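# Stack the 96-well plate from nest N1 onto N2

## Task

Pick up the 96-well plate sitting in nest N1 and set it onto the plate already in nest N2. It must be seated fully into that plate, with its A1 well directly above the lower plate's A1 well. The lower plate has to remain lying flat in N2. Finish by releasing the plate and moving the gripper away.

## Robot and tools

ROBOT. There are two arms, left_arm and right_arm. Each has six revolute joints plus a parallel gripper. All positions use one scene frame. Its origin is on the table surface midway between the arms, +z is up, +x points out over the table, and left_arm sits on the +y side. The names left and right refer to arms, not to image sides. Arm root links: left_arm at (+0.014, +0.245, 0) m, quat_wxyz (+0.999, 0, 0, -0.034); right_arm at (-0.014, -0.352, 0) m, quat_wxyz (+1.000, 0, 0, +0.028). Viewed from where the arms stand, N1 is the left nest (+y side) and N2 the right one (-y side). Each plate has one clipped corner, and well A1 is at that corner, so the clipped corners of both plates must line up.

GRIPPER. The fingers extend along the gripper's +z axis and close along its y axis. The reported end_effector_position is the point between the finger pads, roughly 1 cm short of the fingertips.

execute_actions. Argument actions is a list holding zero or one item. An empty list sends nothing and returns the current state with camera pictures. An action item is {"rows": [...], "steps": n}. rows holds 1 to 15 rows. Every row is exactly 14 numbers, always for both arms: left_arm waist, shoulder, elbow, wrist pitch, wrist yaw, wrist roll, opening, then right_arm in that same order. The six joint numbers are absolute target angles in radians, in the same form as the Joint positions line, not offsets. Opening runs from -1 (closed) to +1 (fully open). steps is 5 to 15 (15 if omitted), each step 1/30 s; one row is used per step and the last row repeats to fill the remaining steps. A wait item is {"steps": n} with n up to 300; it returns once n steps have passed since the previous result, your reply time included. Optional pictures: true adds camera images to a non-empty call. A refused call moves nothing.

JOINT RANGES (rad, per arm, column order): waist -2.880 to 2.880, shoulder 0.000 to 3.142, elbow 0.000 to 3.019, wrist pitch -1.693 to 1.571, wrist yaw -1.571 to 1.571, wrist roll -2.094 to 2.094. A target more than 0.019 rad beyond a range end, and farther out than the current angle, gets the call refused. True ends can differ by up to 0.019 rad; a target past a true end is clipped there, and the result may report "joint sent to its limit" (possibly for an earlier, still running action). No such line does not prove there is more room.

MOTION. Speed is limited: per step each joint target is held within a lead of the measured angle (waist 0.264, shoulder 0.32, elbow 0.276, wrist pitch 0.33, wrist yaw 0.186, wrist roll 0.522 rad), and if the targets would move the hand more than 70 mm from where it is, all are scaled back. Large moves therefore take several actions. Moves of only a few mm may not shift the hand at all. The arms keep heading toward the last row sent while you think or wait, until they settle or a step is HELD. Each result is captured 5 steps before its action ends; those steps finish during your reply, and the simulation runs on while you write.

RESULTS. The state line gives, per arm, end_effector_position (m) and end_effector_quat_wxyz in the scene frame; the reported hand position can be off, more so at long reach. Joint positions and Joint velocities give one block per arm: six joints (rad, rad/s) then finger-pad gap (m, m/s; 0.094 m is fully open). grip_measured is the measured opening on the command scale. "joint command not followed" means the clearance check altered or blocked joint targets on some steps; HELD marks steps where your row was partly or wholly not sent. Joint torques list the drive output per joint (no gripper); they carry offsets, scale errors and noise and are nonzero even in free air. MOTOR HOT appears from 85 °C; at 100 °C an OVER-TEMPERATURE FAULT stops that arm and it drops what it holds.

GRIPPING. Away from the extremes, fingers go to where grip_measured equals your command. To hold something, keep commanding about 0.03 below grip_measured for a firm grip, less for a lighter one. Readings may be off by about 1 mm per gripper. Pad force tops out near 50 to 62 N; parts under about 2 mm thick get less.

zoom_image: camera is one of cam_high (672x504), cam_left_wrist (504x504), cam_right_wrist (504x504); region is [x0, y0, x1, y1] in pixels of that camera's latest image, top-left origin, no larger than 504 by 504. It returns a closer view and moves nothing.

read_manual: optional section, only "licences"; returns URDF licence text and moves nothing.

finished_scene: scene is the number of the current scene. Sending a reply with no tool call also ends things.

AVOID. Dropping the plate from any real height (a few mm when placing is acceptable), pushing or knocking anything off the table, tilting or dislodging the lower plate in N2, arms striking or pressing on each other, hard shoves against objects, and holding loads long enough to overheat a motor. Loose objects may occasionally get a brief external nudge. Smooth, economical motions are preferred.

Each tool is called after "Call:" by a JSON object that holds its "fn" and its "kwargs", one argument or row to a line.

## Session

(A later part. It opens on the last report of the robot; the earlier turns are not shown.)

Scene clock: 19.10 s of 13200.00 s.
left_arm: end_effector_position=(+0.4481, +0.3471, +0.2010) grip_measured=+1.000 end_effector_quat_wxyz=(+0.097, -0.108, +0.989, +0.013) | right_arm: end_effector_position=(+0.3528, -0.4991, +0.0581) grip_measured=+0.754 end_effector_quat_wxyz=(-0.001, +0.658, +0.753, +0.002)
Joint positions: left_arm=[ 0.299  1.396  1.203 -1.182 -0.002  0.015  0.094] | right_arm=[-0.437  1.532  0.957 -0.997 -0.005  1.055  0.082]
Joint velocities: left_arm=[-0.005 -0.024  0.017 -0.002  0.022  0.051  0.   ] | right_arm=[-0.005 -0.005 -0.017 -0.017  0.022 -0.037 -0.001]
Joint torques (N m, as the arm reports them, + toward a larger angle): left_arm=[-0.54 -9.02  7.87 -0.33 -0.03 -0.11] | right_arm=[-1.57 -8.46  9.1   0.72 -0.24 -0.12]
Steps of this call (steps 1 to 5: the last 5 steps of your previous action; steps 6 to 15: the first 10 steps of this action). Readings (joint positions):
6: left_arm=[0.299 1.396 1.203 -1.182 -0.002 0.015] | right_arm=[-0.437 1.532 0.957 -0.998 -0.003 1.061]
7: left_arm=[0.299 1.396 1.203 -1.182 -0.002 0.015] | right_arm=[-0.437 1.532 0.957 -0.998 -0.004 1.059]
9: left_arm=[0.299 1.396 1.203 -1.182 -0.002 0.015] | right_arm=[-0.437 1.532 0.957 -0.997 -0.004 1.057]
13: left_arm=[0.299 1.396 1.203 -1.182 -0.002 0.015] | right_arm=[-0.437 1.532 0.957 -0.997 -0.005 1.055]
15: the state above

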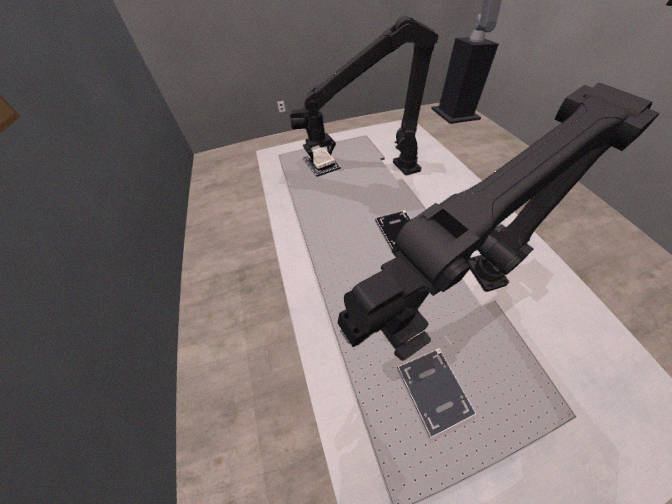

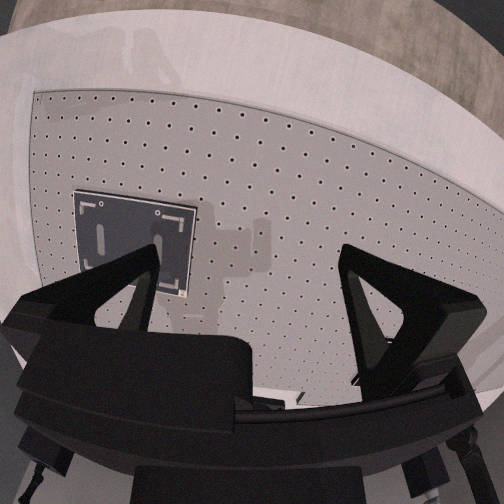

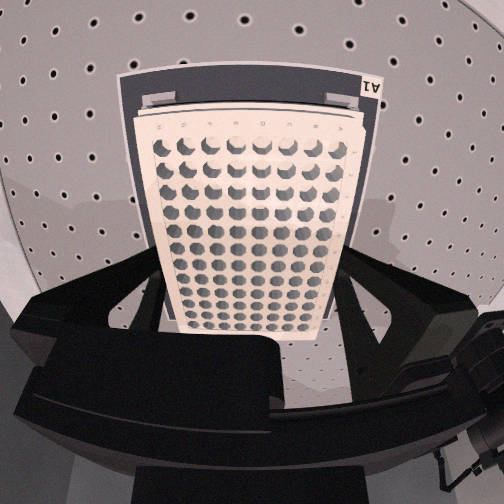

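Call:
{"fn": "execute_actions", "kwargs": {
  "actions": [
    {"rows":[[0.3,1.4,1.2,-1.2,0,0,1,-0.424,1.57,0.968,-1.003,-0.017,1.08,0.7]]}
  ]
}}

Call:
{"fn": "execute_actions", "kwargs": {
  "actions": [
    {"rows":[[0.3,1.4,1.2,-1.2,0,0,1,-0.432,1.585,0.965,-0.998,-0.008,1.06,0.7]]}
  ],
  "pictures": true
}}

Call:
{"fn": "zoom_image", "kwargs": {
  "camera": "cam_right_wrist",
  "region": [100,40,400,340]
}}

Scene clock: 19.63 s of 13200.00 s.
left_arm: end_effector_position=(+0.4481, +0.3471, +0.2010) grip_measured=+1.000 end_effector_quat_wxyz=(+0.097, -0.108, +0.989, +0.013) | right_arm: end_effector_position=(+0.3531, -0.4983, +0.0581) grip_measured=+0.754 end_effector_quat_wxyz=(-0.002, +0.661, +0.750, +0.004)
Joint positions: left_arm=[ 0.299  1.396  1.203 -1.182 -0.002  0.015  0.094] | right_arm=[-0.437  1.532  0.957 -0.997 -0.01   1.065  0.082]
Joint velocities: left_arm=[-0.005  0.005  0.002 -0.002  0.022 -0.022  0.   ] | right_arm=[-0.005 -0.005  0.002 -0.012  0.007 -0.051  0.001]
Joint torques (N m, as the arm reports them, + toward a larger angle): left_arm=[-0.56 -8.99  7.9  -0.34 -0.03 -0.11] | right_arm=[-1.56 -7.89  9.05  0.32 -0.27  0.15]
Steps of this call (steps 1 to 5: the last 5 steps of your previous action; step 6: the robot went on to your last target; steps 7 to 16: the first 10 steps of this action). Readings (joint positions):
7: left_arm=[0.299 1.396 1.203 -1.182 -0.002 0.015] | right_arm=[-0.437 1.532 0.957 -0.997 -0.007 1.057]
8: left_arm=[0.299 1.396 1.203 -1.182 -0.002 0.015] | right_arm=[-0.437 1.532 0.957 -0.997 -0.008 1.059]
10: left_arm=[0.299 1.396 1.203 -1.182 -0.002 0.015] | right_arm=[-0.437 1.532 0.957 -0.997 -0.009 1.061]
14: left_arm=[0.299 1.396 1.203 -1.182 -0.002 0.015] | right_arm=[-0.437 1.532 0.957 -0.997 -0.009 1.064]
16: the state above

Scene clock: 20.13 s of 13200.00 s.
left_arm: end_effector_position=(+0.4481, +0.3471, +0.2010) grip_measured=+1.000 end_effector_quat_wxyz=(+0.097, -0.108, +0.989, +0.013) | right_arm: end_effector_position=(+0.3530, -0.4983, +0.0576) grip_measured=+0.754 end_effector_quat_wxyz=(-0.003, +0.662, +0.750, +0.004)
Joint positions: left_arm=[ 0.299  1.396  1.203 -1.182 -0.002  0.015  0.094] | right_arm=[-0.437  1.533  0.957 -0.997 -0.009  1.065  0.082]
Joint velocities: left_arm=[-0.005 -0.005  0.007 -0.012 -0.037  0.095  0.   ] | right_arm=[-0.024 -0.005 -0.012  0.022 -0.007 -0.081  0.001]
Joint torques (N m, as the arm reports them, + toward a larger angle): left_arm=[-0.53 -8.99  7.88 -0.34 -0.03 -0.1 ] | right_arm=[-1.76 -7.33  8.77  0.47  0.14 -0.02]
Steps of this call (steps 1 to 5: the last 5 steps of your previous action; steps 6 to 15: the first 10 steps of this action). Readings (joint positions):
6: left_arm=[0.299 1.396 1.203 -1.182 -0.002 0.015] | right_arm=[-0.437 1.533 0.957 -0.997 -0.009 1.065]
7: left_arm=[0.299 1.396 1.203 -1.182 -0.002 0.015] | right_arm=[-0.437 1.533 0.957 -0.997 -0.009 1.065]
9: left_arm=[0.299 1.396 1.203 -1.182 -0.002 0.015] | right_arm=[-0.437 1.533 0.957 -0.997 -0.009 1.065]
13: left_arm=[0.299 1.396 1.203 -1.182 -0.002 0.015] | right_arm=[-0.437 1.533 0.957 -0.997 -0.009 1.065]
15: the state above

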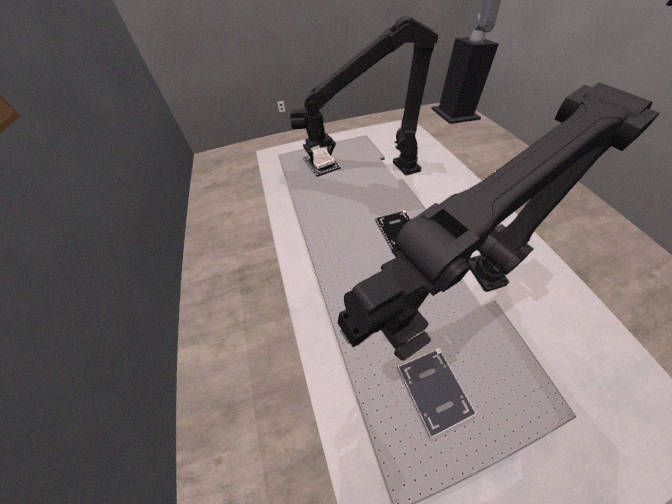

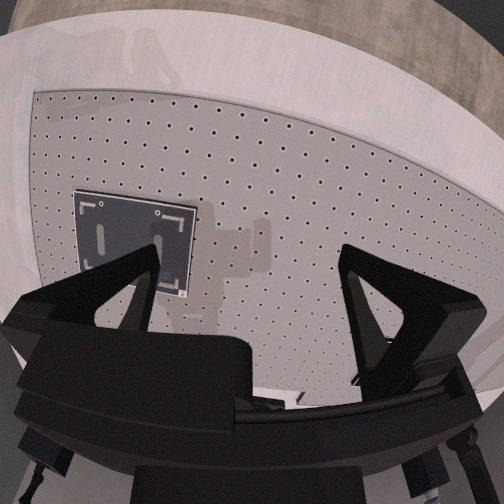

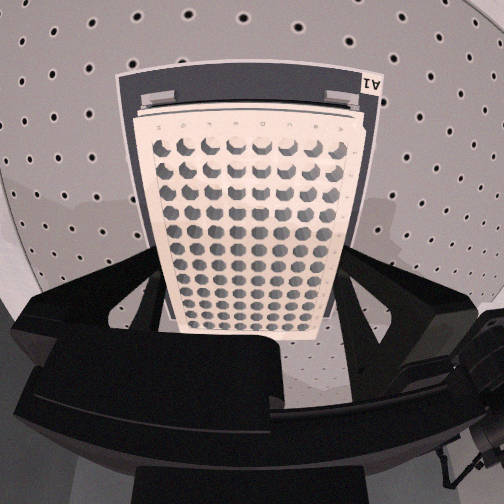

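Region (100, 40, 400, 340) of cam_right_wrist's 504x504 image, scaled by 1.680, with more detail than that image has.

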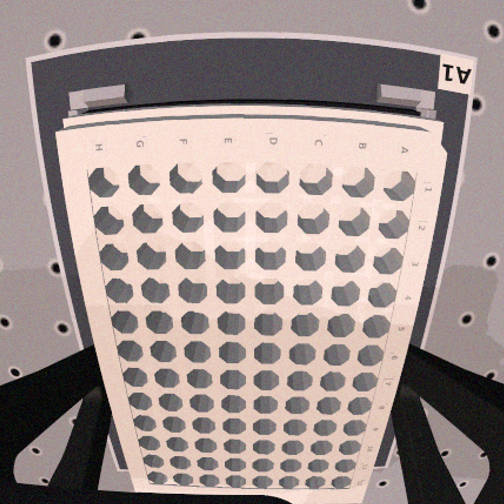

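Call:
{"fn": "execute_actions", "kwargs": {
  "actions": [
    {"rows":[[0.3,1.4,1.2,-1.2,0,0,1,-0.437,1.58,0.965,-1.0,-0.008,1.01,0.7]]}
  ]
}}

Call:
{"fn": "execute_actions", "kwargs": {
  "actions": [
    {"rows":[[0.3,1.4,1.2,-1.2,0,0,1,-0.437,1.58,0.965,-1.0,-0.008,0.98,0.7]],"steps":12}
  ]
}}

Call:
{"fn": "execute_actions", "kwargs": {
  "actions": [
    {"rows":[[0.3,1.4,1.2,-1.2,0,0,1,-0.437,1.58,0.965,-1.0,-0.008,1.135,0.7]]}
  ]
}}

Scene clock: 21.50 s of 13200.00 s.
left_arm: end_effector_position=(+0.4481, +0.3471, +0.2010) grip_measured=+1.000 end_effector_quat_wxyz=(+0.097, -0.108, +0.989, +0.013) | right_arm: end_effector_position=(+0.3529, -0.4986, +0.0576) grip_measured=+0.754 end_effector_quat_wxyz=(-0.003, +0.653, +0.757, +0.004)
Joint positions: left_arm=[ 0.299  1.396  1.203 -1.182 -0.002  0.015  0.094] | right_arm=[-0.438  1.533  0.957 -0.997 -0.009  1.041  0.082]
Joint velocities: left_arm=[-0.005 -0.005  0.007 -0.007 -0.022  0.037  0.   ] | right_arm=[-0.015 -0.005 -0.017  0.022 -0.022 -0.022 -0.   ]
Joint torques (N m, as the arm reports them, + toward a larger angle): left_arm=[-0.58 -9.02  7.86 -0.33 -0.03 -0.1 ] | right_arm=[-2.42 -6.99  8.69  0.34  0.11 -0.21]
Steps of this call (steps 1 to 5: the last 5 steps of your previous action; steps 6 to 15: the robot went on to your last target; steps 16 to 31: nothing new was sent; steps 32 to 41: the first 10 steps of this action). Readings (joint positions):
32: left_arm=[0.299 1.396 1.203 -1.182 -0.002 0.015] | right_arm=[-0.437 1.533 0.957 -0.997 -0.009 1.060]
33: left_arm=[0.299 1.396 1.203 -1.182 -0.002 0.015] | right_arm=[-0.438 1.533 0.957 -0.997 -0.009 1.055]
35: left_arm=[0.299 1.396 1.203 -1.182 -0.002 0.015] | right_arm=[-0.438 1.533 0.957 -0.997 -0.009 1.049]
39: left_arm=[0.299 1.396 1.203 -1.182 -0.002 0.015] | right_arm=[-0.438 1.533 0.957 -0.997 -0.009 1.043]
41: the state above

Scene clock: 21.90 s of 13200.00 s.
left_arm: end_effector_position=(+0.4481, +0.3471, +0.2010) grip_measured=+1.000 end_effector_quat_wxyz=(+0.097, -0.108, +0.989, +0.013) | right_arm: end_effector_position=(+0.3527, -0.4988, +0.0576) grip_measured=+0.754 end_effector_quat_wxyz=(-0.003, +0.645, +0.764, +0.004)
Joint positions: left_arm=[ 0.299  1.396  1.203 -1.182 -0.002  0.015  0.094] | right_arm=[-0.439  1.533  0.957 -0.997 -0.009  1.019  0.082]
Joint velocities: left_arm=[-0.015 -0.005 -0.007 -0.012 -0.051 -0.051  0.   ] | right_arm=[-0.024 -0.015  0.002 -0.007 -0.007 -0.022  0.   ]
Joint torques (N m, as the arm reports them, + toward a larger angle): left_arm=[-0.49 -8.99  7.87 -0.31 -0.03 -0.11] | right_arm=[-2.26 -7.4   8.71  0.31  0.12 -0.27]
Steps of this call (steps 1 to 5: the last 5 steps of your previous action; steps 6 to 12: the first 7 steps of this action). Readings (joint positions):
6: left_arm=[0.299 1.396 1.203 -1.182 -0.002 0.015] | right_arm=[-0.438 1.533 0.957 -0.997 -0.009 1.035]
7: left_arm=[0.299 1.396 1.203 -1.182 -0.002 0.015] | right_arm=[-0.438 1.533 0.957 -0.997 -0.009 1.029]
9: left_arm=[0.299 1.396 1.203 -1.182 -0.002 0.015] | right_arm=[-0.439 1.533 0.957 -0.997 -0.009 1.023]
12: the state above

Scene clock: 22.40 s of 13200.00 s.
left_arm: end_effector_position=(+0.4481, +0.3471, +0.2010) grip_measured=+1.000 end_effector_quat_wxyz=(+0.097, -0.108, +0.989, +0.013) | right_arm: end_effector_position=(+0.3531, -0.4979, +0.0576) grip_measured=+0.754 end_effector_quat_wxyz=(-0.003, +0.673, +0.740, +0.006)
Joint positions: left_arm=[ 0.299  1.396  1.203 -1.182 -0.002  0.015  0.094] | right_arm=[-0.438  1.533  0.957 -0.997 -0.013  1.095  0.082]
Joint velocities: left_arm=[-0.015  0.005 -0.012 -0.007 -0.007 -0.037  0.   ] | right_arm=[-0.005  0.005  0.012 -0.002  0.007  0.081  0.   ]
Joint torques (N m, as the arm reports them, + toward a larger angle): left_arm=[-0.53 -9.01  7.88 -0.35 -0.03 -0.11] | right_arm=[-2.01 -7.26  8.68  0.39  0.3   0.29]
Steps of this call (steps 1 to 5: the last 5 steps of your previous action; steps 6 to 15: the first 10 steps of this action). Readings (joint positions):
6: left_arm=[0.299 1.396 1.203 -1.182 -0.002 0.015] | right_arm=[-0.439 1.533 0.957 -0.997 -0.009 1.034]
7: left_arm=[0.299 1.396 1.203 -1.182 -0.002 0.015] | right_arm=[-0.439 1.533 0.957 -0.997 -0.010 1.049]
9: left_arm=[0.299 1.396 1.203 -1.182 -0.002 0.015] | right_arm=[-0.439 1.533 0.957 -0.997 -0.012 1.069]
13: left_arm=[0.299 1.396 1.203 -1.182 -0.002 0.015] | right_arm=[-0.438 1.533 0.957 -0.997 -0.013 1.090]
15: the state above

Call:
{"fn": "execute_actions", "kwargs": {
  "actions": [
    {"rows":[[0.3,1.4,1.2,-1.2,0,0,1,-0.437,1.55,0.965,-0.99,-0.006,1.024,0.7]]}
  ]
}}

Call:
{"fn": "execute_actions", "kwargs": {
  "actions": [
    {"rows":[[0.3,1.4,1.2,-1.2,0,0,1,-0.437,1.53,0.975,-0.997,-0.008,1.055,0.85]],"steps":12}
  ],
  "pictures": true
}}

Call:
{"fn": "zoom_image", "kwargs": {
  "camera": "cam_right_wrist",
  "region": [100,40,400,340]
}}

Scene clock: 23.10 s of 13200.00 s.
left_arm: end_effector_position=(+0.4481, +0.3471, +0.2010) grip_measured=+1.000 end_effector_quat_wxyz=(+0.097, -0.108, +0.989, +0.013) | right_arm: end_effector_position=(+0.3533, -0.4987, +0.0576) grip_measured=+0.754 end_effector_quat_wxyz=(-0.002, +0.658, +0.753, +0.004)
Joint positions: left_arm=[ 0.299  1.396  1.203 -1.182 -0.002  0.015  0.094] | right_arm=[-0.438  1.533  0.957 -0.995 -0.009  1.055  0.082]
Joint velocities: left_arm=[-0.005 -0.005  0.012 -0.017 -0.007 -0.037  0.   ] | right_arm=[-0.005  0.005  0.012  0.002  0.022 -0.081  0.001]
Joint torques (N m, as the arm reports them, + toward a larger angle): left_arm=[-0.51 -8.99  7.87 -0.31 -0.03 -0.11] | right_arm=[ -2.52 -10.2    8.82   0.65   0.2   -0.18]
Steps of this call (steps 1 to 5: the last 5 steps of your previous action; steps 6 to 11: the robot went on to your last target; steps 12 to 21: the first 10 steps of this action). Readings (joint positions):
12: left_arm=[0.299 1.396 1.203 -1.182 -0.002 0.015] | right_arm=[-0.438 1.533 0.957 -0.997 -0.013 1.089]
13: left_arm=[0.299 1.396 1.203 -1.182 -0.002 0.015] | right_arm=[-0.438 1.533 0.957 -0.997 -0.012 1.080]
15: left_arm=[0.299 1.396 1.203 -1.182 -0.002 0.015] | right_arm=[-0.438 1.533 0.957 -0.996 -0.010 1.069]
19: left_arm=[0.299 1.396 1.203 -1.182 -0.002 0.015] | right_arm=[-0.438 1.533 0.957 -0.995 -0.009 1.058]
21: the state above

Scene clock: 23.50 s of 13200.00 s.
left_arm: end_effector_position=(+0.4481, +0.3471, +0.2010) grip_measured=+1.000 end_effector_quat_wxyz=(+0.097, -0.108, +0.989, +0.013) | right_arm: end_effector_position=(+0.3538, -0.4989, +0.0581) grip_measured=+0.848 end_effector_quat_wxyz=(-0.001, +0.657, +0.754, +0.004)
Joint positions: left_arm=[ 0.299  1.396  1.203 -1.182 -0.002  0.015  0.094] | right_arm=[-0.438  1.532  0.958 -0.995 -0.009  1.052  0.087]
Joint velocities: left_arm=[-0.005  0.005 -0.002 -0.017  0.022 -0.022  0.   ] | right_arm=[-0.005 -0.005  0.002 -0.002 -0.051  0.022  0.   ]
Joint torques (N m, as the arm reports them, + toward a larger angle): left_arm=[-0.59 -8.98  7.88 -0.31 -0.03 -0.11] | right_arm=[ -2.35 -12.13   9.59   0.54   0.1    0.03]
Steps of this call (steps 1 to 5: the last 5 steps of your previous action; steps 6 to 12: the first 7 steps of this action). Readings (joint positions):
6: left_arm=[0.299 1.396 1.203 -1.182 -0.002 0.015] | right_arm=[-0.438 1.532 0.958 -0.995 -0.009 1.052]
7: left_arm=[0.299 1.396 1.203 -1.182 -0.002 0.015] | right_arm=[-0.438 1.532 0.958 -0.995 -0.009 1.052]
9: left_arm=[0.299 1.396 1.203 -1.182 -0.002 0.015] | right_arm=[-0.438 1.532 0.958 -0.995 -0.009 1.052]
12: the state above

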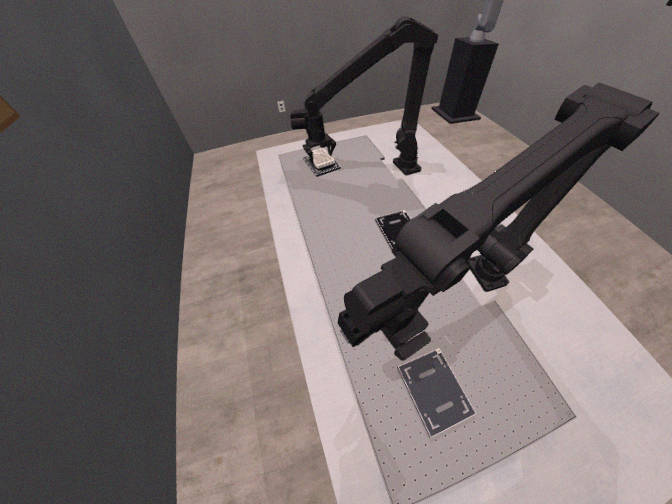

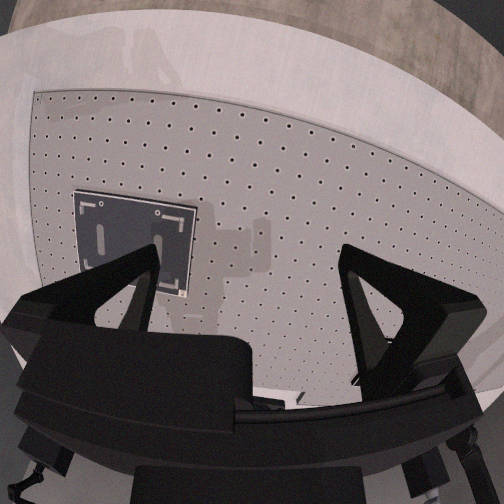

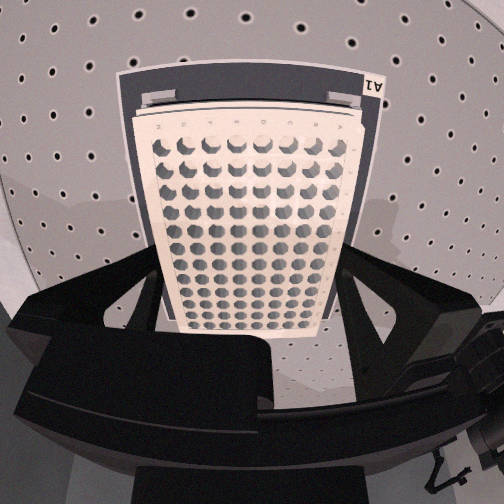

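Region (100, 40, 400, 340) of cam_right_wrist's 504x504 image, scaled by 1.680, with more detail than that image has.

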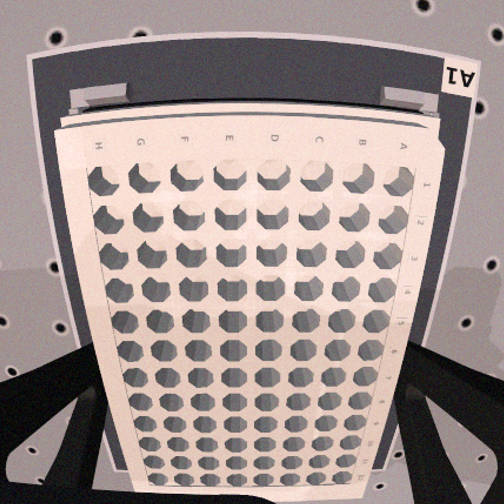

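Call:
{"fn": "execute_actions", "kwargs": {
  "actions": [
    {"rows":[[0.3,1.4,1.2,-1.2,0,0,1,-0.437,1.535,0.975,-0.997,-0.008,1.073,0.7]],"steps":12}
  ]
}}

Call:
{"fn": "execute_actions", "kwargs": {
  "actions": [
    {"rows":[[0.3,1.4,1.2,-1.2,0,0,1,-0.437,1.56,0.968,-1.012,-0.008,1.073,0.7]]}
  ],
  "pictures": true
}}

Call:
{"fn": "zoom_image", "kwargs": {
  "camera": "cam_right_wrist",
  "region": [100,40,400,340]
}}

Scene clock: 23.97 s of 13200.00 s.
left_arm: end_effector_position=(+0.4481, +0.3471, +0.2010) grip_measured=+1.000 end_effector_quat_wxyz=(+0.097, -0.108, +0.989, +0.013) | right_arm: end_effector_position=(+0.3538, -0.4989, +0.0581) grip_measured=+0.748 end_effector_quat_wxyz=(-0.001, +0.660, +0.751, +0.004)
Joint positions: left_arm=[ 0.299  1.396  1.203 -1.182 -0.002  0.015  0.094] | right_arm=[-0.438  1.532  0.958 -0.995 -0.009  1.06   0.082]
Joint velocities: left_arm=[-0.005 -0.015 -0.012 -0.002 -0.022  0.022  0.   ] | right_arm=[-0.015 -0.005 -0.022 -0.007  0.007 -0.037  0.001]
Joint torques (N m, as the arm reports them, + toward a larger angle): left_arm=[-0.61 -9.01  7.87 -0.32 -0.03 -0.11] | right_arm=[ -1.96 -11.33   9.62   0.33   0.12   0.11]
Steps of this call (steps 1 to 5: the last 5 steps of your previous action; steps 6 to 7: the robot went on to your last target; steps 8 to 14: the first 7 steps of this action). Readings (joint positions):
8: left_arm=[0.299 1.396 1.203 -1.182 -0.002 0.015] | right_arm=[-0.438 1.532 0.958 -0.995 -0.009 1.054]
9: left_arm=[0.299 1.396 1.203 -1.182 -0.002 0.015] | right_arm=[-0.438 1.532 0.958 -0.995 -0.009 1.055]
11: left_arm=[0.299 1.396 1.203 -1.182 -0.002 0.015] | right_arm=[-0.438 1.532 0.958 -0.995 -0.009 1.058]
14: the state above

Scene clock: 24.47 s of 13200.00 s.
left_arm: end_effector_position=(+0.4481, +0.3471, +0.2010) grip_measured=+1.000 end_effector_quat_wxyz=(+0.097, -0.108, +0.989, +0.013) | right_arm: end_effector_position=(+0.3526, -0.4984, +0.0574) grip_measured=+0.748 end_effector_quat_wxyz=(-0.004, +0.660, +0.751, +0.003)
Joint positions: left_arm=[ 0.299  1.396  1.203 -1.182 -0.002  0.015  0.094] | right_arm=[-0.438  1.534  0.958 -1.    -0.009  1.061  0.082]
Joint velocities: left_arm=[-0.005  0.005  0.022  0.007 -0.037 -0.051  0.   ] | right_arm=[-0.005 -0.005 -0.002 -0.012  0.022 -0.007 -0.   ]
Joint torques (N m, as the arm reports them, + toward a larger angle): left_arm=[-0.52 -9.04  7.87 -0.33 -0.03 -0.11] | right_arm=[-2.11 -9.4   8.92 -0.04  0.12  0.11]
Steps of this call (steps 1 to 5: the last 5 steps of your previous action; steps 6 to 15: the first 10 steps of this action). Readings (joint positions):
6: left_arm=[0.299 1.396 1.203 -1.182 -0.002 0.015] | right_arm=[-0.438 1.533 0.958 -0.997 -0.009 1.061]
7: left_arm=[0.299 1.396 1.203 -1.182 -0.002 0.015] | right_arm=[-0.438 1.534 0.958 -0.998 -0.009 1.061]
9: left_arm=[0.299 1.396 1.203 -1.182 -0.002 0.015] | right_arm=[-0.438 1.534 0.958 -1.000 -0.009 1.061]
13: left_arm=[0.299 1.396 1.203 -1.182 -0.002 0.015] | right_arm=[-0.438 1.534 0.958 -1.000 -0.009 1.061]
15: the state above

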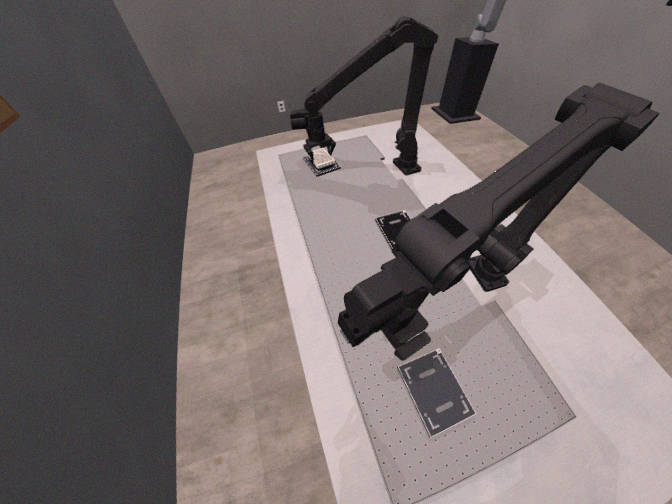

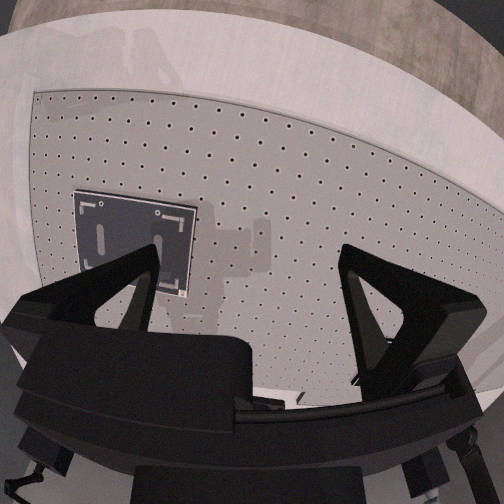

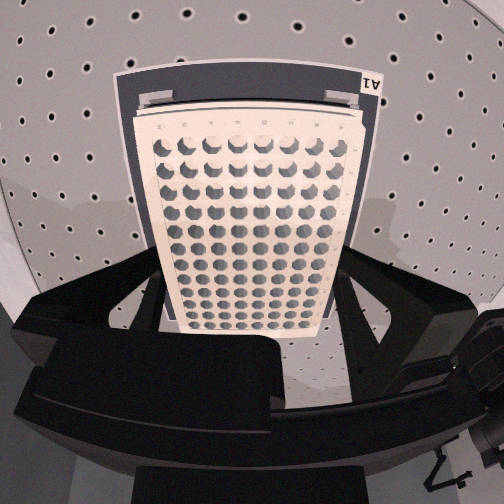

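Region (100, 40, 400, 340) of cam_right_wrist's 504x504 image, scaled by 1.680, with more detail than that image has.

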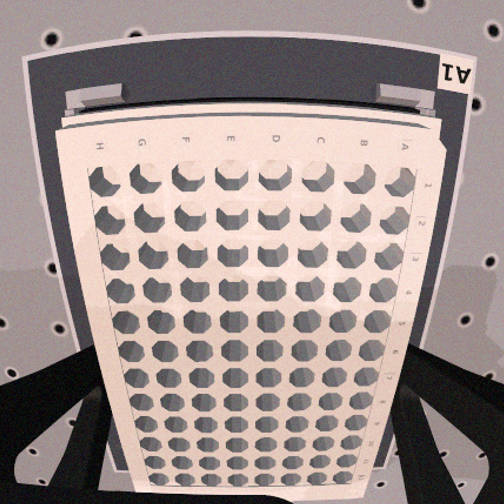

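Call:
{"fn": "execute_actions", "kwargs": {
  "actions": [
    {"rows":[[0.3,1.4,1.2,-1.2,0,0,1,-0.437,1.57,0.968,-0.99,-0.008,1.0,0.7]],"steps":13}
  ]
}}

Call:
{"fn": "execute_actions", "kwargs": {
  "actions": [
    {"rows":[[0.3,1.4,1.2,-1.2,0,0,1,-0.437,1.57,0.968,-0.995,-0.008,1.125,0.7]],"steps":13}
  ]
}}

Call:
{"fn": "execute_actions", "kwargs": {
  "actions": [
    {"rows":[[0.3,1.4,1.2,-1.2,0,0,1,-0.437,1.57,0.968,-0.995,-0.008,1.03,0.7]]}
  ]
}}

Scene clock: 24.97 s of 13200.00 s.
left_arm: end_effector_position=(+0.4481, +0.3471, +0.2010) grip_measured=+1.000 end_effector_quat_wxyz=(+0.097, -0.108, +0.989, +0.013) | right_arm: end_effector_position=(+0.3527, -0.4985, +0.0571) grip_measured=+0.748 end_effector_quat_wxyz=(-0.004, +0.650, +0.760, +0.003)
Joint positions: left_arm=[ 0.299  1.396  1.203 -1.182 -0.002  0.015  0.094] | right_arm=[-0.438  1.535  0.958 -0.999 -0.009  1.034  0.082]
Joint velocities: left_arm=[-0.005 -0.015 -0.002 -0.002 -0.007 -0.066  0.   ] | right_arm=[-0.015 -0.005 -0.002 -0.017 -0.007 -0.007  0.001]
Joint torques (N m, as the arm reports them, + toward a larger angle): left_arm=[-0.54 -9.    7.9  -0.33 -0.03 -0.11] | right_arm=[-2.59 -8.27  9.04  0.82  0.12 -0.24]
Steps of this call (steps 1 to 5: the last 5 steps of your previous action; steps 6 to 7: the robot went on to your last target; steps 8 to 15: the first 8 steps of this action). Readings (joint positions):
8: left_arm=[0.299 1.396 1.203 -1.182 -0.002 0.015] | right_arm=[-0.438 1.535 0.958 -0.999 -0.009 1.054]
9: left_arm=[0.299 1.396 1.203 -1.182 -0.002 0.015] | right_arm=[-0.438 1.535 0.958 -0.999 -0.009 1.047]
11: left_arm=[0.299 1.396 1.203 -1.182 -0.002 0.015] | right_arm=[-0.438 1.535 0.958 -0.999 -0.009 1.038]
15: the state above

Scene clock: 25.40 s of 13200.00 s.
left_arm: end_effector_position=(+0.4481, +0.3471, +0.2010) grip_measured=+1.000 end_effector_quat_wxyz=(+0.097, -0.108, +0.989, +0.013) | right_arm: end_effector_position=(+0.3528, -0.4983, +0.0571) grip_measured=+0.748 end_effector_quat_wxyz=(-0.004, +0.670, +0.743, +0.004)
Joint positions: left_arm=[ 0.299  1.396  1.203 -1.182 -0.002  0.015  0.094] | right_arm=[-0.438  1.535  0.958 -0.999 -0.01   1.086  0.082]
Joint velocities: left_arm=[-0.005 -0.005 -0.007 -0.022 -0.007 -0.007  0.   ] | right_arm=[-0.015 -0.005  0.017  0.007 -0.007  0.051 -0.001]
Joint torques (N m, as the arm reports them, + toward a larger angle): left_arm=[-0.53 -9.03  7.88 -0.32 -0.03 -0.11] | right_arm=[-2.47 -8.54  9.02  0.57  0.15  0.33]
Steps of this call (steps 1 to 5: the last 5 steps of your previous action; steps 6 to 13: the first 8 steps of this action). Readings (joint positions):
6: left_arm=[0.299 1.396 1.203 -1.182 -0.002 0.015] | right_arm=[-0.438 1.535 0.958 -0.999 -0.009 1.047]
7: left_arm=[0.299 1.396 1.203 -1.182 -0.002 0.015] | right_arm=[-0.438 1.535 0.958 -0.999 -0.009 1.059]
9: left_arm=[0.299 1.396 1.203 -1.182 -0.002 0.015] | right_arm=[-0.438 1.535 0.958 -0.999 -0.009 1.075]
13: the state above

Scene clock: 25.90 s of 13200.00 s.
left_arm: end_effector_position=(+0.4481, +0.3471, +0.2010) grip_measured=+1.000 end_effector_quat_wxyz=(+0.097, -0.108, +0.989, +0.013) | right_arm: end_effector_position=(+0.3528, -0.4983, +0.0571) grip_measured=+0.748 end_effector_quat_wxyz=(-0.004, +0.657, +0.753, +0.004)
Joint positions: left_arm=[ 0.299  1.396  1.203 -1.182 -0.002  0.015  0.094] | right_arm=[-0.438  1.535  0.958 -0.999 -0.01   1.053  0.082]
Joint velocities: left_arm=[-0.005  0.015 -0.007 -0.007 -0.051 -0.022  0.   ] | right_arm=[-0.005  0.005 -0.017 -0.012 -0.007 -0.007 -0.001]
Joint torques (N m, as the arm reports them, + toward a larger angle): left_arm=[-0.52 -9.04  7.88 -0.32 -0.03 -0.11] | right_arm=[-2.74 -8.37  8.92  0.71  0.17 -0.14]
Steps of this call (steps 1 to 5: the last 5 steps of your previous action; steps 6 to 15: the first 10 steps of this action). Readings (joint positions):
6: left_arm=[0.299 1.396 1.203 -1.182 -0.002 0.015] | right_arm=[-0.438 1.535 0.958 -0.999 -0.010 1.079]
7: left_arm=[0.299 1.396 1.203 -1.182 -0.002 0.015] | right_arm=[-0.438 1.535 0.958 -0.999 -0.010 1.072]
9: left_arm=[0.299 1.396 1.203 -1.182 -0.002 0.015] | right_arm=[-0.438 1.535 0.958 -0.999 -0.010 1.064]
13: left_arm=[0.299 1.396 1.203 -1.182 -0.002 0.015] | right_arm=[-0.438 1.535 0.958 -0.999 -0.010 1.056]
15: the state above

Call:
{"fn": "execute_actions", "kwargs": {
  "actions": [
    {"rows":[[0.3,1.4,1.2,-1.2,0,0,1,-0.437,1.57,0.968,-0.995,-0.008,0.975,0.7]],"steps":13}
  ]
}}

Call:
{"fn": "execute_actions", "kwargs": {
  "actions": [
    {"rows":[[0.3,1.4,1.2,-1.2,0,0,1,-0.437,1.57,0.968,-0.995,-0.008,1.145,0.7]],"steps":13}
  ]
}}

Call:
{"fn": "execute_actions", "kwargs": {
  "actions": [
    {"rows":[[0.3,1.4,1.2,-1.2,0,0,1,-0.437,1.57,0.968,-0.995,-0.008,1.038,0.7]]}
  ]
}}

Scene clock: 26.33 s of 13200.00 s.
left_arm: end_effector_position=(+0.4481, +0.3471, +0.2010) grip_measured=+1.000 end_effector_quat_wxyz=(+0.097, -0.108, +0.989, +0.013) | right_arm: end_effector_position=(+0.3527, -0.4984, +0.0571) grip_measured=+0.748 end_effector_quat_wxyz=(-0.004, +0.648, +0.762, +0.003)
Joint positions: left_arm=[ 0.299  1.396  1.203 -1.182 -0.002  0.015  0.094] | right_arm=[-0.438  1.535  0.958 -0.999 -0.009  1.028  0.082]
Joint velocities: left_arm=[-0.015  0.015  0.012 -0.002 -0.007  0.007  0.   ] | right_arm=[-0.015 -0.015 -0.012 -0.007 -0.051 -0.022  0.001]
Joint torques (N m, as the arm reports them, + toward a larger angle): left_arm=[-0.53 -9.    7.86 -0.34 -0.03 -0.11] | right_arm=[-2.12 -8.5   9.04  0.76  0.1  -0.43]
Steps of this call (steps 1 to 5: the last 5 steps of your previous action; steps 6 to 13: the first 8 steps of this action). Readings (joint positions):
6: left_arm=[0.299 1.396 1.203 -1.182 -0.002 0.015] | right_arm=[-0.438 1.535 0.958 -0.999 -0.009 1.042]
7: left_arm=[0.299 1.396 1.203 -1.182 -0.002 0.015] | right_arm=[-0.438 1.535 0.958 -0.999 -0.009 1.034]
9: left_arm=[0.299 1.396 1.203 -1.182 -0.002 0.015] | right_arm=[-0.438 1.535 0.958 -0.999 -0.009 1.028]
13: the state above

Scene clock: 26.77 s of 13200.00 s.
left_arm: end_effector_position=(+0.4481, +0.3471, +0.2010) grip_measured=+1.000 end_effector_quat_wxyz=(+0.097, -0.108, +0.989, +0.013) | right_arm: end_effector_position=(+0.3528, -0.4983, +0.0571) grip_measured=+0.748 end_effector_quat_wxyz=(-0.004, +0.671, +0.741, +0.004)
Joint positions: left_arm=[ 0.299  1.396  1.203 -1.182 -0.002  0.015  0.094] | right_arm=[-0.438  1.535  0.958 -0.999 -0.01   1.09   0.082]
Joint velocities: left_arm=[-0.005 -0.015 -0.007  0.012 -0.037  0.037  0.   ] | right_arm=[-0.005 -0.015 -0.002 -0.012  0.007 -0.007 -0.001]
Joint torques (N m, as the arm reports them, + toward a larger angle): left_arm=[-0.54 -9.    7.87 -0.33 -0.03 -0.11] | right_arm=[-1.95 -8.77  8.97  0.68  0.18  0.49]
Steps of this call (steps 1 to 5: the last 5 steps of your previous action; steps 6 to 13: the first 8 steps of this action). Readings (joint positions):
6: left_arm=[0.299 1.396 1.203 -1.182 -0.002 0.015] | right_arm=[-0.438 1.535 0.958 -0.999 -0.009 1.045]
7: left_arm=[0.299 1.396 1.203 -1.182 -0.002 0.015] | right_arm=[-0.438 1.535 0.958 -0.999 -0.009 1.061]
9: left_arm=[0.299 1.396 1.203 -1.182 -0.002 0.015] | right_arm=[-0.438 1.535 0.958 -0.999 -0.010 1.083]
13: the state above

Scene clock: 27.27 s of 13200.00 s.
left_arm: end_effector_position=(+0.4481, +0.3471, +0.2010) grip_measured=+1.000 end_effector_quat_wxyz=(+0.097, -0.108, +0.989, +0.013) | right_arm: end_effector_position=(+0.3528, -0.4983, +0.0571) grip_measured=+0.748 end_effector_quat_wxyz=(-0.004, +0.660, +0.751, +0.004)
Joint positions: left_arm=[ 0.299  1.396  1.203 -1.182 -0.002  0.015  0.094] | right_arm=[-0.438  1.535  0.958 -0.999 -0.01   1.061  0.082]
Joint velocities: left_arm=[-0.005  0.015 -0.012 -0.017 -0.022  0.022  0.   ] | right_arm=[-0.005  0.005  0.007  0.022 -0.007 -0.037 -0.002]
Joint torques (N m, as the arm reports them, + toward a larger angle): left_arm=[-0.53 -8.99  7.87 -0.32 -0.03 -0.11] | right_arm=[-2.24 -8.74  8.84  0.66  0.2  -0.14]
Steps of this call (steps 1 to 5: the last 5 steps of your previous action; steps 6 to 15: the first 10 steps of this action). Readings (joint positions):
6: left_arm=[0.299 1.396 1.203 -1.182 -0.002 0.015] | right_arm=[-0.438 1.535 0.958 -0.999 -0.010 1.081]
7: left_arm=[0.299 1.396 1.203 -1.182 -0.002 0.015] | right_arm=[-0.438 1.535 0.958 -0.999 -0.010 1.076]
9: left_arm=[0.299 1.396 1.203 -1.182 -0.002 0.015] | right_arm=[-0.438 1.535 0.958 -0.999 -0.010 1.069]
13: left_arm=[0.299 1.396 1.203 -1.182 -0.002 0.015] | right_arm=[-0.438 1.535 0.958 -0.999 -0.010 1.062]
15: the state above

There are hard stops both ways, so the plate is captured. Releasing.

Call:
{"fn": "execute_actions", "kwargs": {
  "actions": [
    {"rows":[[0.3,1.4,1.2,-1.2,0,0,1,-0.437,1.53,0.972,-0.997,-0.008,1.06,1]],"steps":8}
  ]
}}

Call:
{"fn": "execute_actions", "kwargs": {
  "actions": [
    {"rows":[[0.3,1.4,1.2,-1.2,0,0,1,-0.437,1.4,0.98,-0.997,-0.008,1.06,1]],"steps":12}
  ],
  "pictures": true
}}

Call:
{"fn": "execute_actions", "kwargs": {
  "actions": [
    {"rows":[[0.3,1.4,1.2,-1.2,0,0,1,0.15,1.25,1.0,-1.15,0,1.06,1]]}
  ]
}}

Call:
{"fn": "execute_actions", "kwargs": {
  "actions": [
    {"steps":18}
  ],
  "pictures": true
}}

Call:
{"fn": "zoom_image", "kwargs": {
  "camera": "cam_high",
  "region": [290,135,355,185]
}}

Scene clock: 27.57 s of 13200.00 s.
left_arm: end_effector_position=(+0.4481, +0.3471, +0.2010) grip_measured=+1.000 end_effector_quat_wxyz=(+0.097, -0.108, +0.989, +0.013) | right_arm: end_effector_position=(+0.3528, -0.4983, +0.0571) grip_measured=+0.998 end_effector_quat_wxyz=(-0.004, +0.659, +0.752, +0.004)
Joint positions: left_arm=[ 0.299  1.396  1.203 -1.182 -0.002  0.015  0.094] | right_arm=[-0.438  1.535  0.958 -0.999 -0.01   1.059  0.094]
Joint velocities: left_arm=[-0.015 -0.005 -0.002 -0.022 -0.007 -0.037  0.   ] | right_arm=[ 0.005 -0.015 -0.017 -0.002 -0.037 -0.022  0.012]
Joint torques (N m, as the arm reports them, + toward a larger angle): left_arm=[-0.56 -8.97  7.87 -0.33 -0.03 -0.11] | right_arm=[ -1.8  -12.46   9.36   0.56   0.18   0.02]
Steps of this call (steps 1 to 5: the last 5 steps of your previous action; step 6: the robot went on to your last target; steps 7 to 9: the first 3 steps of this action). Readings (joint positions):
7: left_arm=[0.299 1.396 1.203 -1.182 -0.002 0.015] | right_arm=[-0.438 1.535 0.958 -0.999 -0.010 1.059]
8: left_arm=[0.299 1.396 1.203 -1.182 -0.002 0.015] | right_arm=[-0.438 1.535 0.958 -0.999 -0.010 1.059]
9: the state above

Scene clock: 27.97 s of 13200.00 s.
left_arm: end_effector_position=(+0.4481, +0.3471, +0.2010) grip_measured=+1.000 end_effector_quat_wxyz=(+0.097, -0.108, +0.989, +0.013) | right_arm: end_effector_position=(+0.3577, -0.5003, +0.1028) grip_measured=+1.000 end_effector_quat_wxyz=(+0.053, +0.658, +0.751, +0.024)
Joint positions: left_arm=[ 0.299  1.396  1.203 -1.182 -0.002  0.015  0.094] | right_arm=[-0.438  1.411  0.955 -0.998 -0.01   1.059  0.094]
Joint velocities: left_arm=[-0.005 -0.024 -0.002 -0.012  0.007  0.022  0.   ] | right_arm=[-0.015 -0.415  0.012 -0.007  0.037 -0.066  0.   ]
Joint torques (N m, as the arm reports them, + toward a larger angle): left_arm=[-0.54 -9.05  7.87 -0.33 -0.03 -0.1 ] | right_arm=[-2.23 -9.28 11.06  0.76  0.17  0.03]
Steps of this call (steps 1 to 5: the last 5 steps of your previous action; steps 6 to 12: the first 7 steps of this action). Readings (joint positions):
6: left_arm=[0.299 1.396 1.203 -1.182 -0.002 0.015] | right_arm=[-0.438 1.527 0.958 -0.998 -0.010 1.059]
7: left_arm=[0.299 1.396 1.203 -1.182 -0.002 0.015] | right_arm=[-0.438 1.513 0.955 -0.998 -0.010 1.059]
9: left_arm=[0.299 1.396 1.203 -1.182 -0.002 0.015] | right_arm=[-0.438 1.471 0.955 -0.998 -0.010 1.059]
12: the state above

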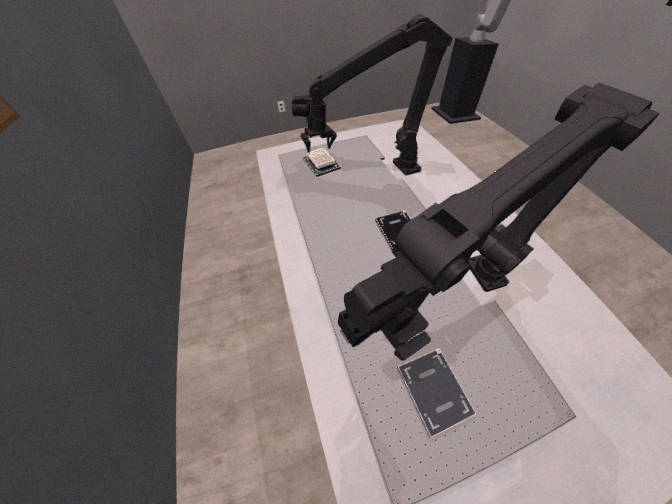

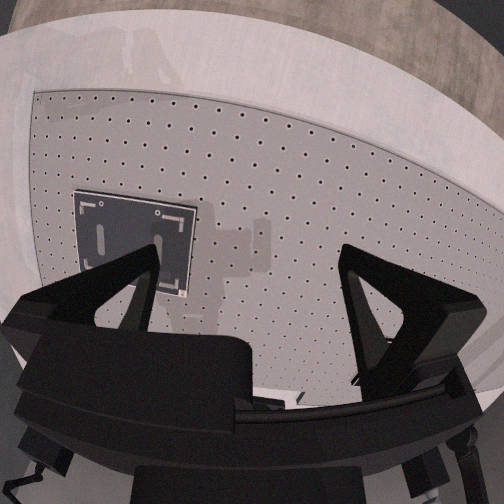

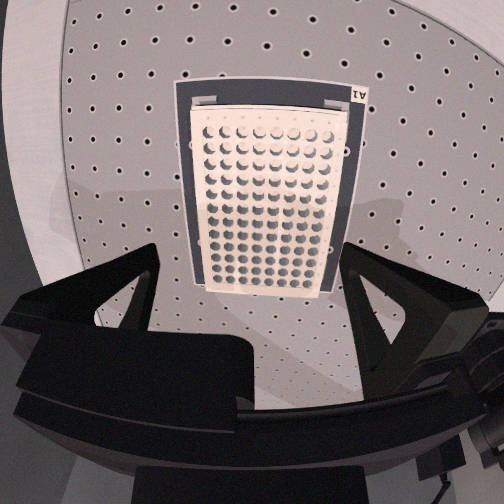

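Scene clock: 28.47 s of 13200.00 s.
left_arm: end_effector_position=(+0.4481, +0.3471, +0.2010) grip_measured=+1.000 end_effector_quat_wxyz=(+0.097, -0.108, +0.989, +0.013) | right_arm: end_effector_position=(+0.3549, -0.3155, +0.1444) grip_measured=+1.000 end_effector_quat_wxyz=(+0.048, +0.460, +0.886, +0.031)
Joint positions: left_arm=[ 0.299  1.396  1.203 -1.182 -0.002  0.015  0.094] | right_arm=[ 0.045  1.289  0.957 -1.124  0.001  1.059  0.094]
Joint velocities: left_arm=[-0.005  0.005  0.012 -0.002  0.051 -0.051  0.   ] | right_arm=[ 1.919 -0.19   0.032 -0.178 -0.037 -0.007  0.   ]
Joint torques (N m, as the arm reports them, + toward a larger angle): left_arm=[-0.57 -9.01  7.87 -0.33 -0.03 -0.11] | right_arm=[ -3.6  -11.92  13.21   0.34   0.04   0.04]
Steps of this call (steps 1 to 5: the last 5 steps of your previous action; steps 6 to 15: the first 10 steps of this action). Readings (joint positions):
6: left_arm=[0.299 1.396 1.203 -1.182 -0.002 0.015] | right_arm=[-0.427 1.391 0.956 -1.013 -0.003 1.059]
7: left_arm=[0.299 1.396 1.203 -1.182 -0.002 0.015] | right_arm=[-0.403 1.382 0.956 -1.037 0.000 1.059]
9: left_arm=[0.299 1.396 1.203 -1.182 -0.002 0.015] | right_arm=[-0.319 1.357 0.956 -1.077 0.001 1.059]
13: left_arm=[0.299 1.396 1.203 -1.182 -0.002 0.015] | right_arm=[-0.086 1.305 0.956 -1.113 0.001 1.059]
15: the state above

Scene clock: 29.07 s of 13200.00 s.
left_arm: end_effector_position=(+0.4481, +0.3471, +0.2010) grip_measured=+1.000 end_effector_quat_wxyz=(+0.097, -0.108, +0.989, +0.013) | right_arm: end_effector_position=(+0.3455, -0.2781, +0.1516) grip_measured=+1.000 end_effector_quat_wxyz=(+0.047, +0.414, +0.908, +0.036)
Joint positions: left_arm=[ 0.299  1.396  1.203 -1.182 -0.002  0.015  0.094] | right_arm=[ 0.147  1.269  0.959 -1.141 -0.002  1.059  0.094]
Joint velocities: left_arm=[-0.005 -0.005 -0.022  0.007 -0.037 -0.007  0.   ] | right_arm=[-0.005  0.005 -0.012 -0.002  0.051 -0.022  0.   ]
Joint torques (N m, as the arm reports them, + toward a larger angle): left_arm=[-0.62 -9.02  7.88 -0.33 -0.03 -0.11] | right_arm=[ -1.99 -11.04  13.13   0.28   0.19   0.02]
Kept back: nothing.
Steps of this call (steps 1 to 5: the last 5 steps of your previous action; steps 6 to 18: the robot went on to your last target). Readings (joint positions):
1: left_arm=[0.299 1.396 1.203 -1.182 -0.002 0.015] | right_arm=[0.106 1.283 0.958 -1.129 -0.001 1.059]
2: left_arm=[0.299 1.396 1.203 -1.182 -0.002 0.015] | right_arm=[0.154 1.278 0.959 -1.133 -0.003 1.059]
4: left_arm=[0.299 1.396 1.203 -1.182 -0.002 0.015] | right_arm=[0.201 1.271 0.959 -1.137 -0.005 1.059]
8: left_arm=[0.299 1.396 1.203 -1.182 -0.002 0.015] | right_arm=[0.173 1.269 0.959 -1.141 -0.004 1.059]
18: the state above

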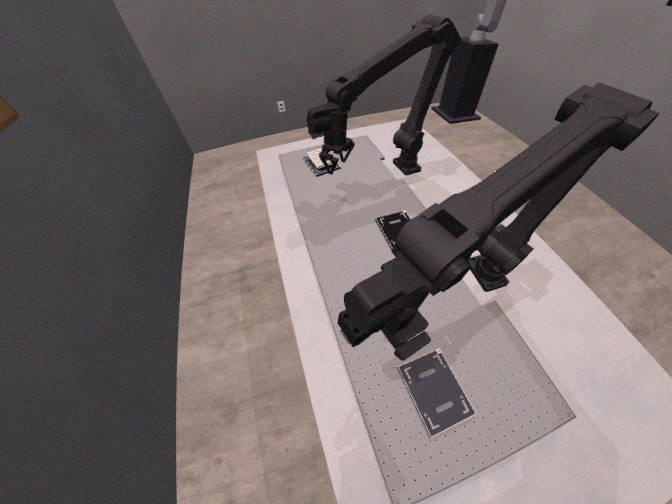

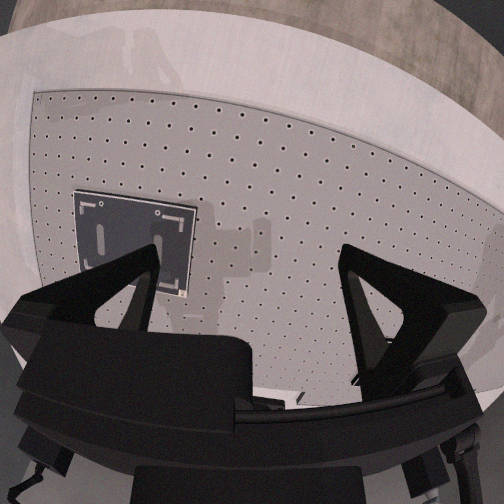

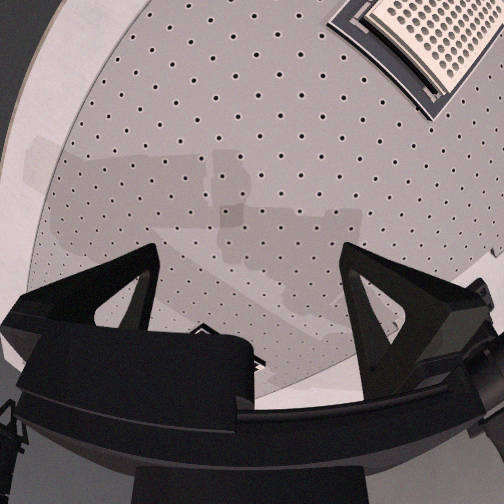

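Region (290, 135, 355, 185) of cam_high's 672x504 image, scaled by 7.754, with more detail than that image has; it fills the top 388 rows of this view, and the rest is white.

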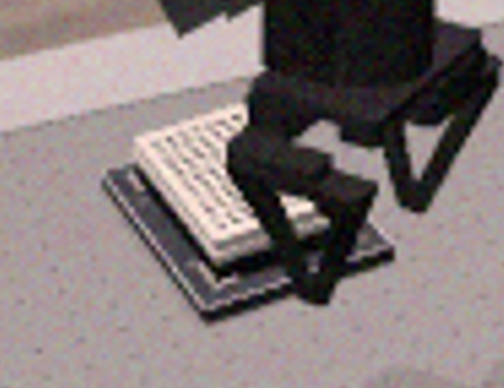

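Call:
{"fn": "finished_scene", "kwargs": {
  "scene": 2
}}

The scene is finished: the task was done.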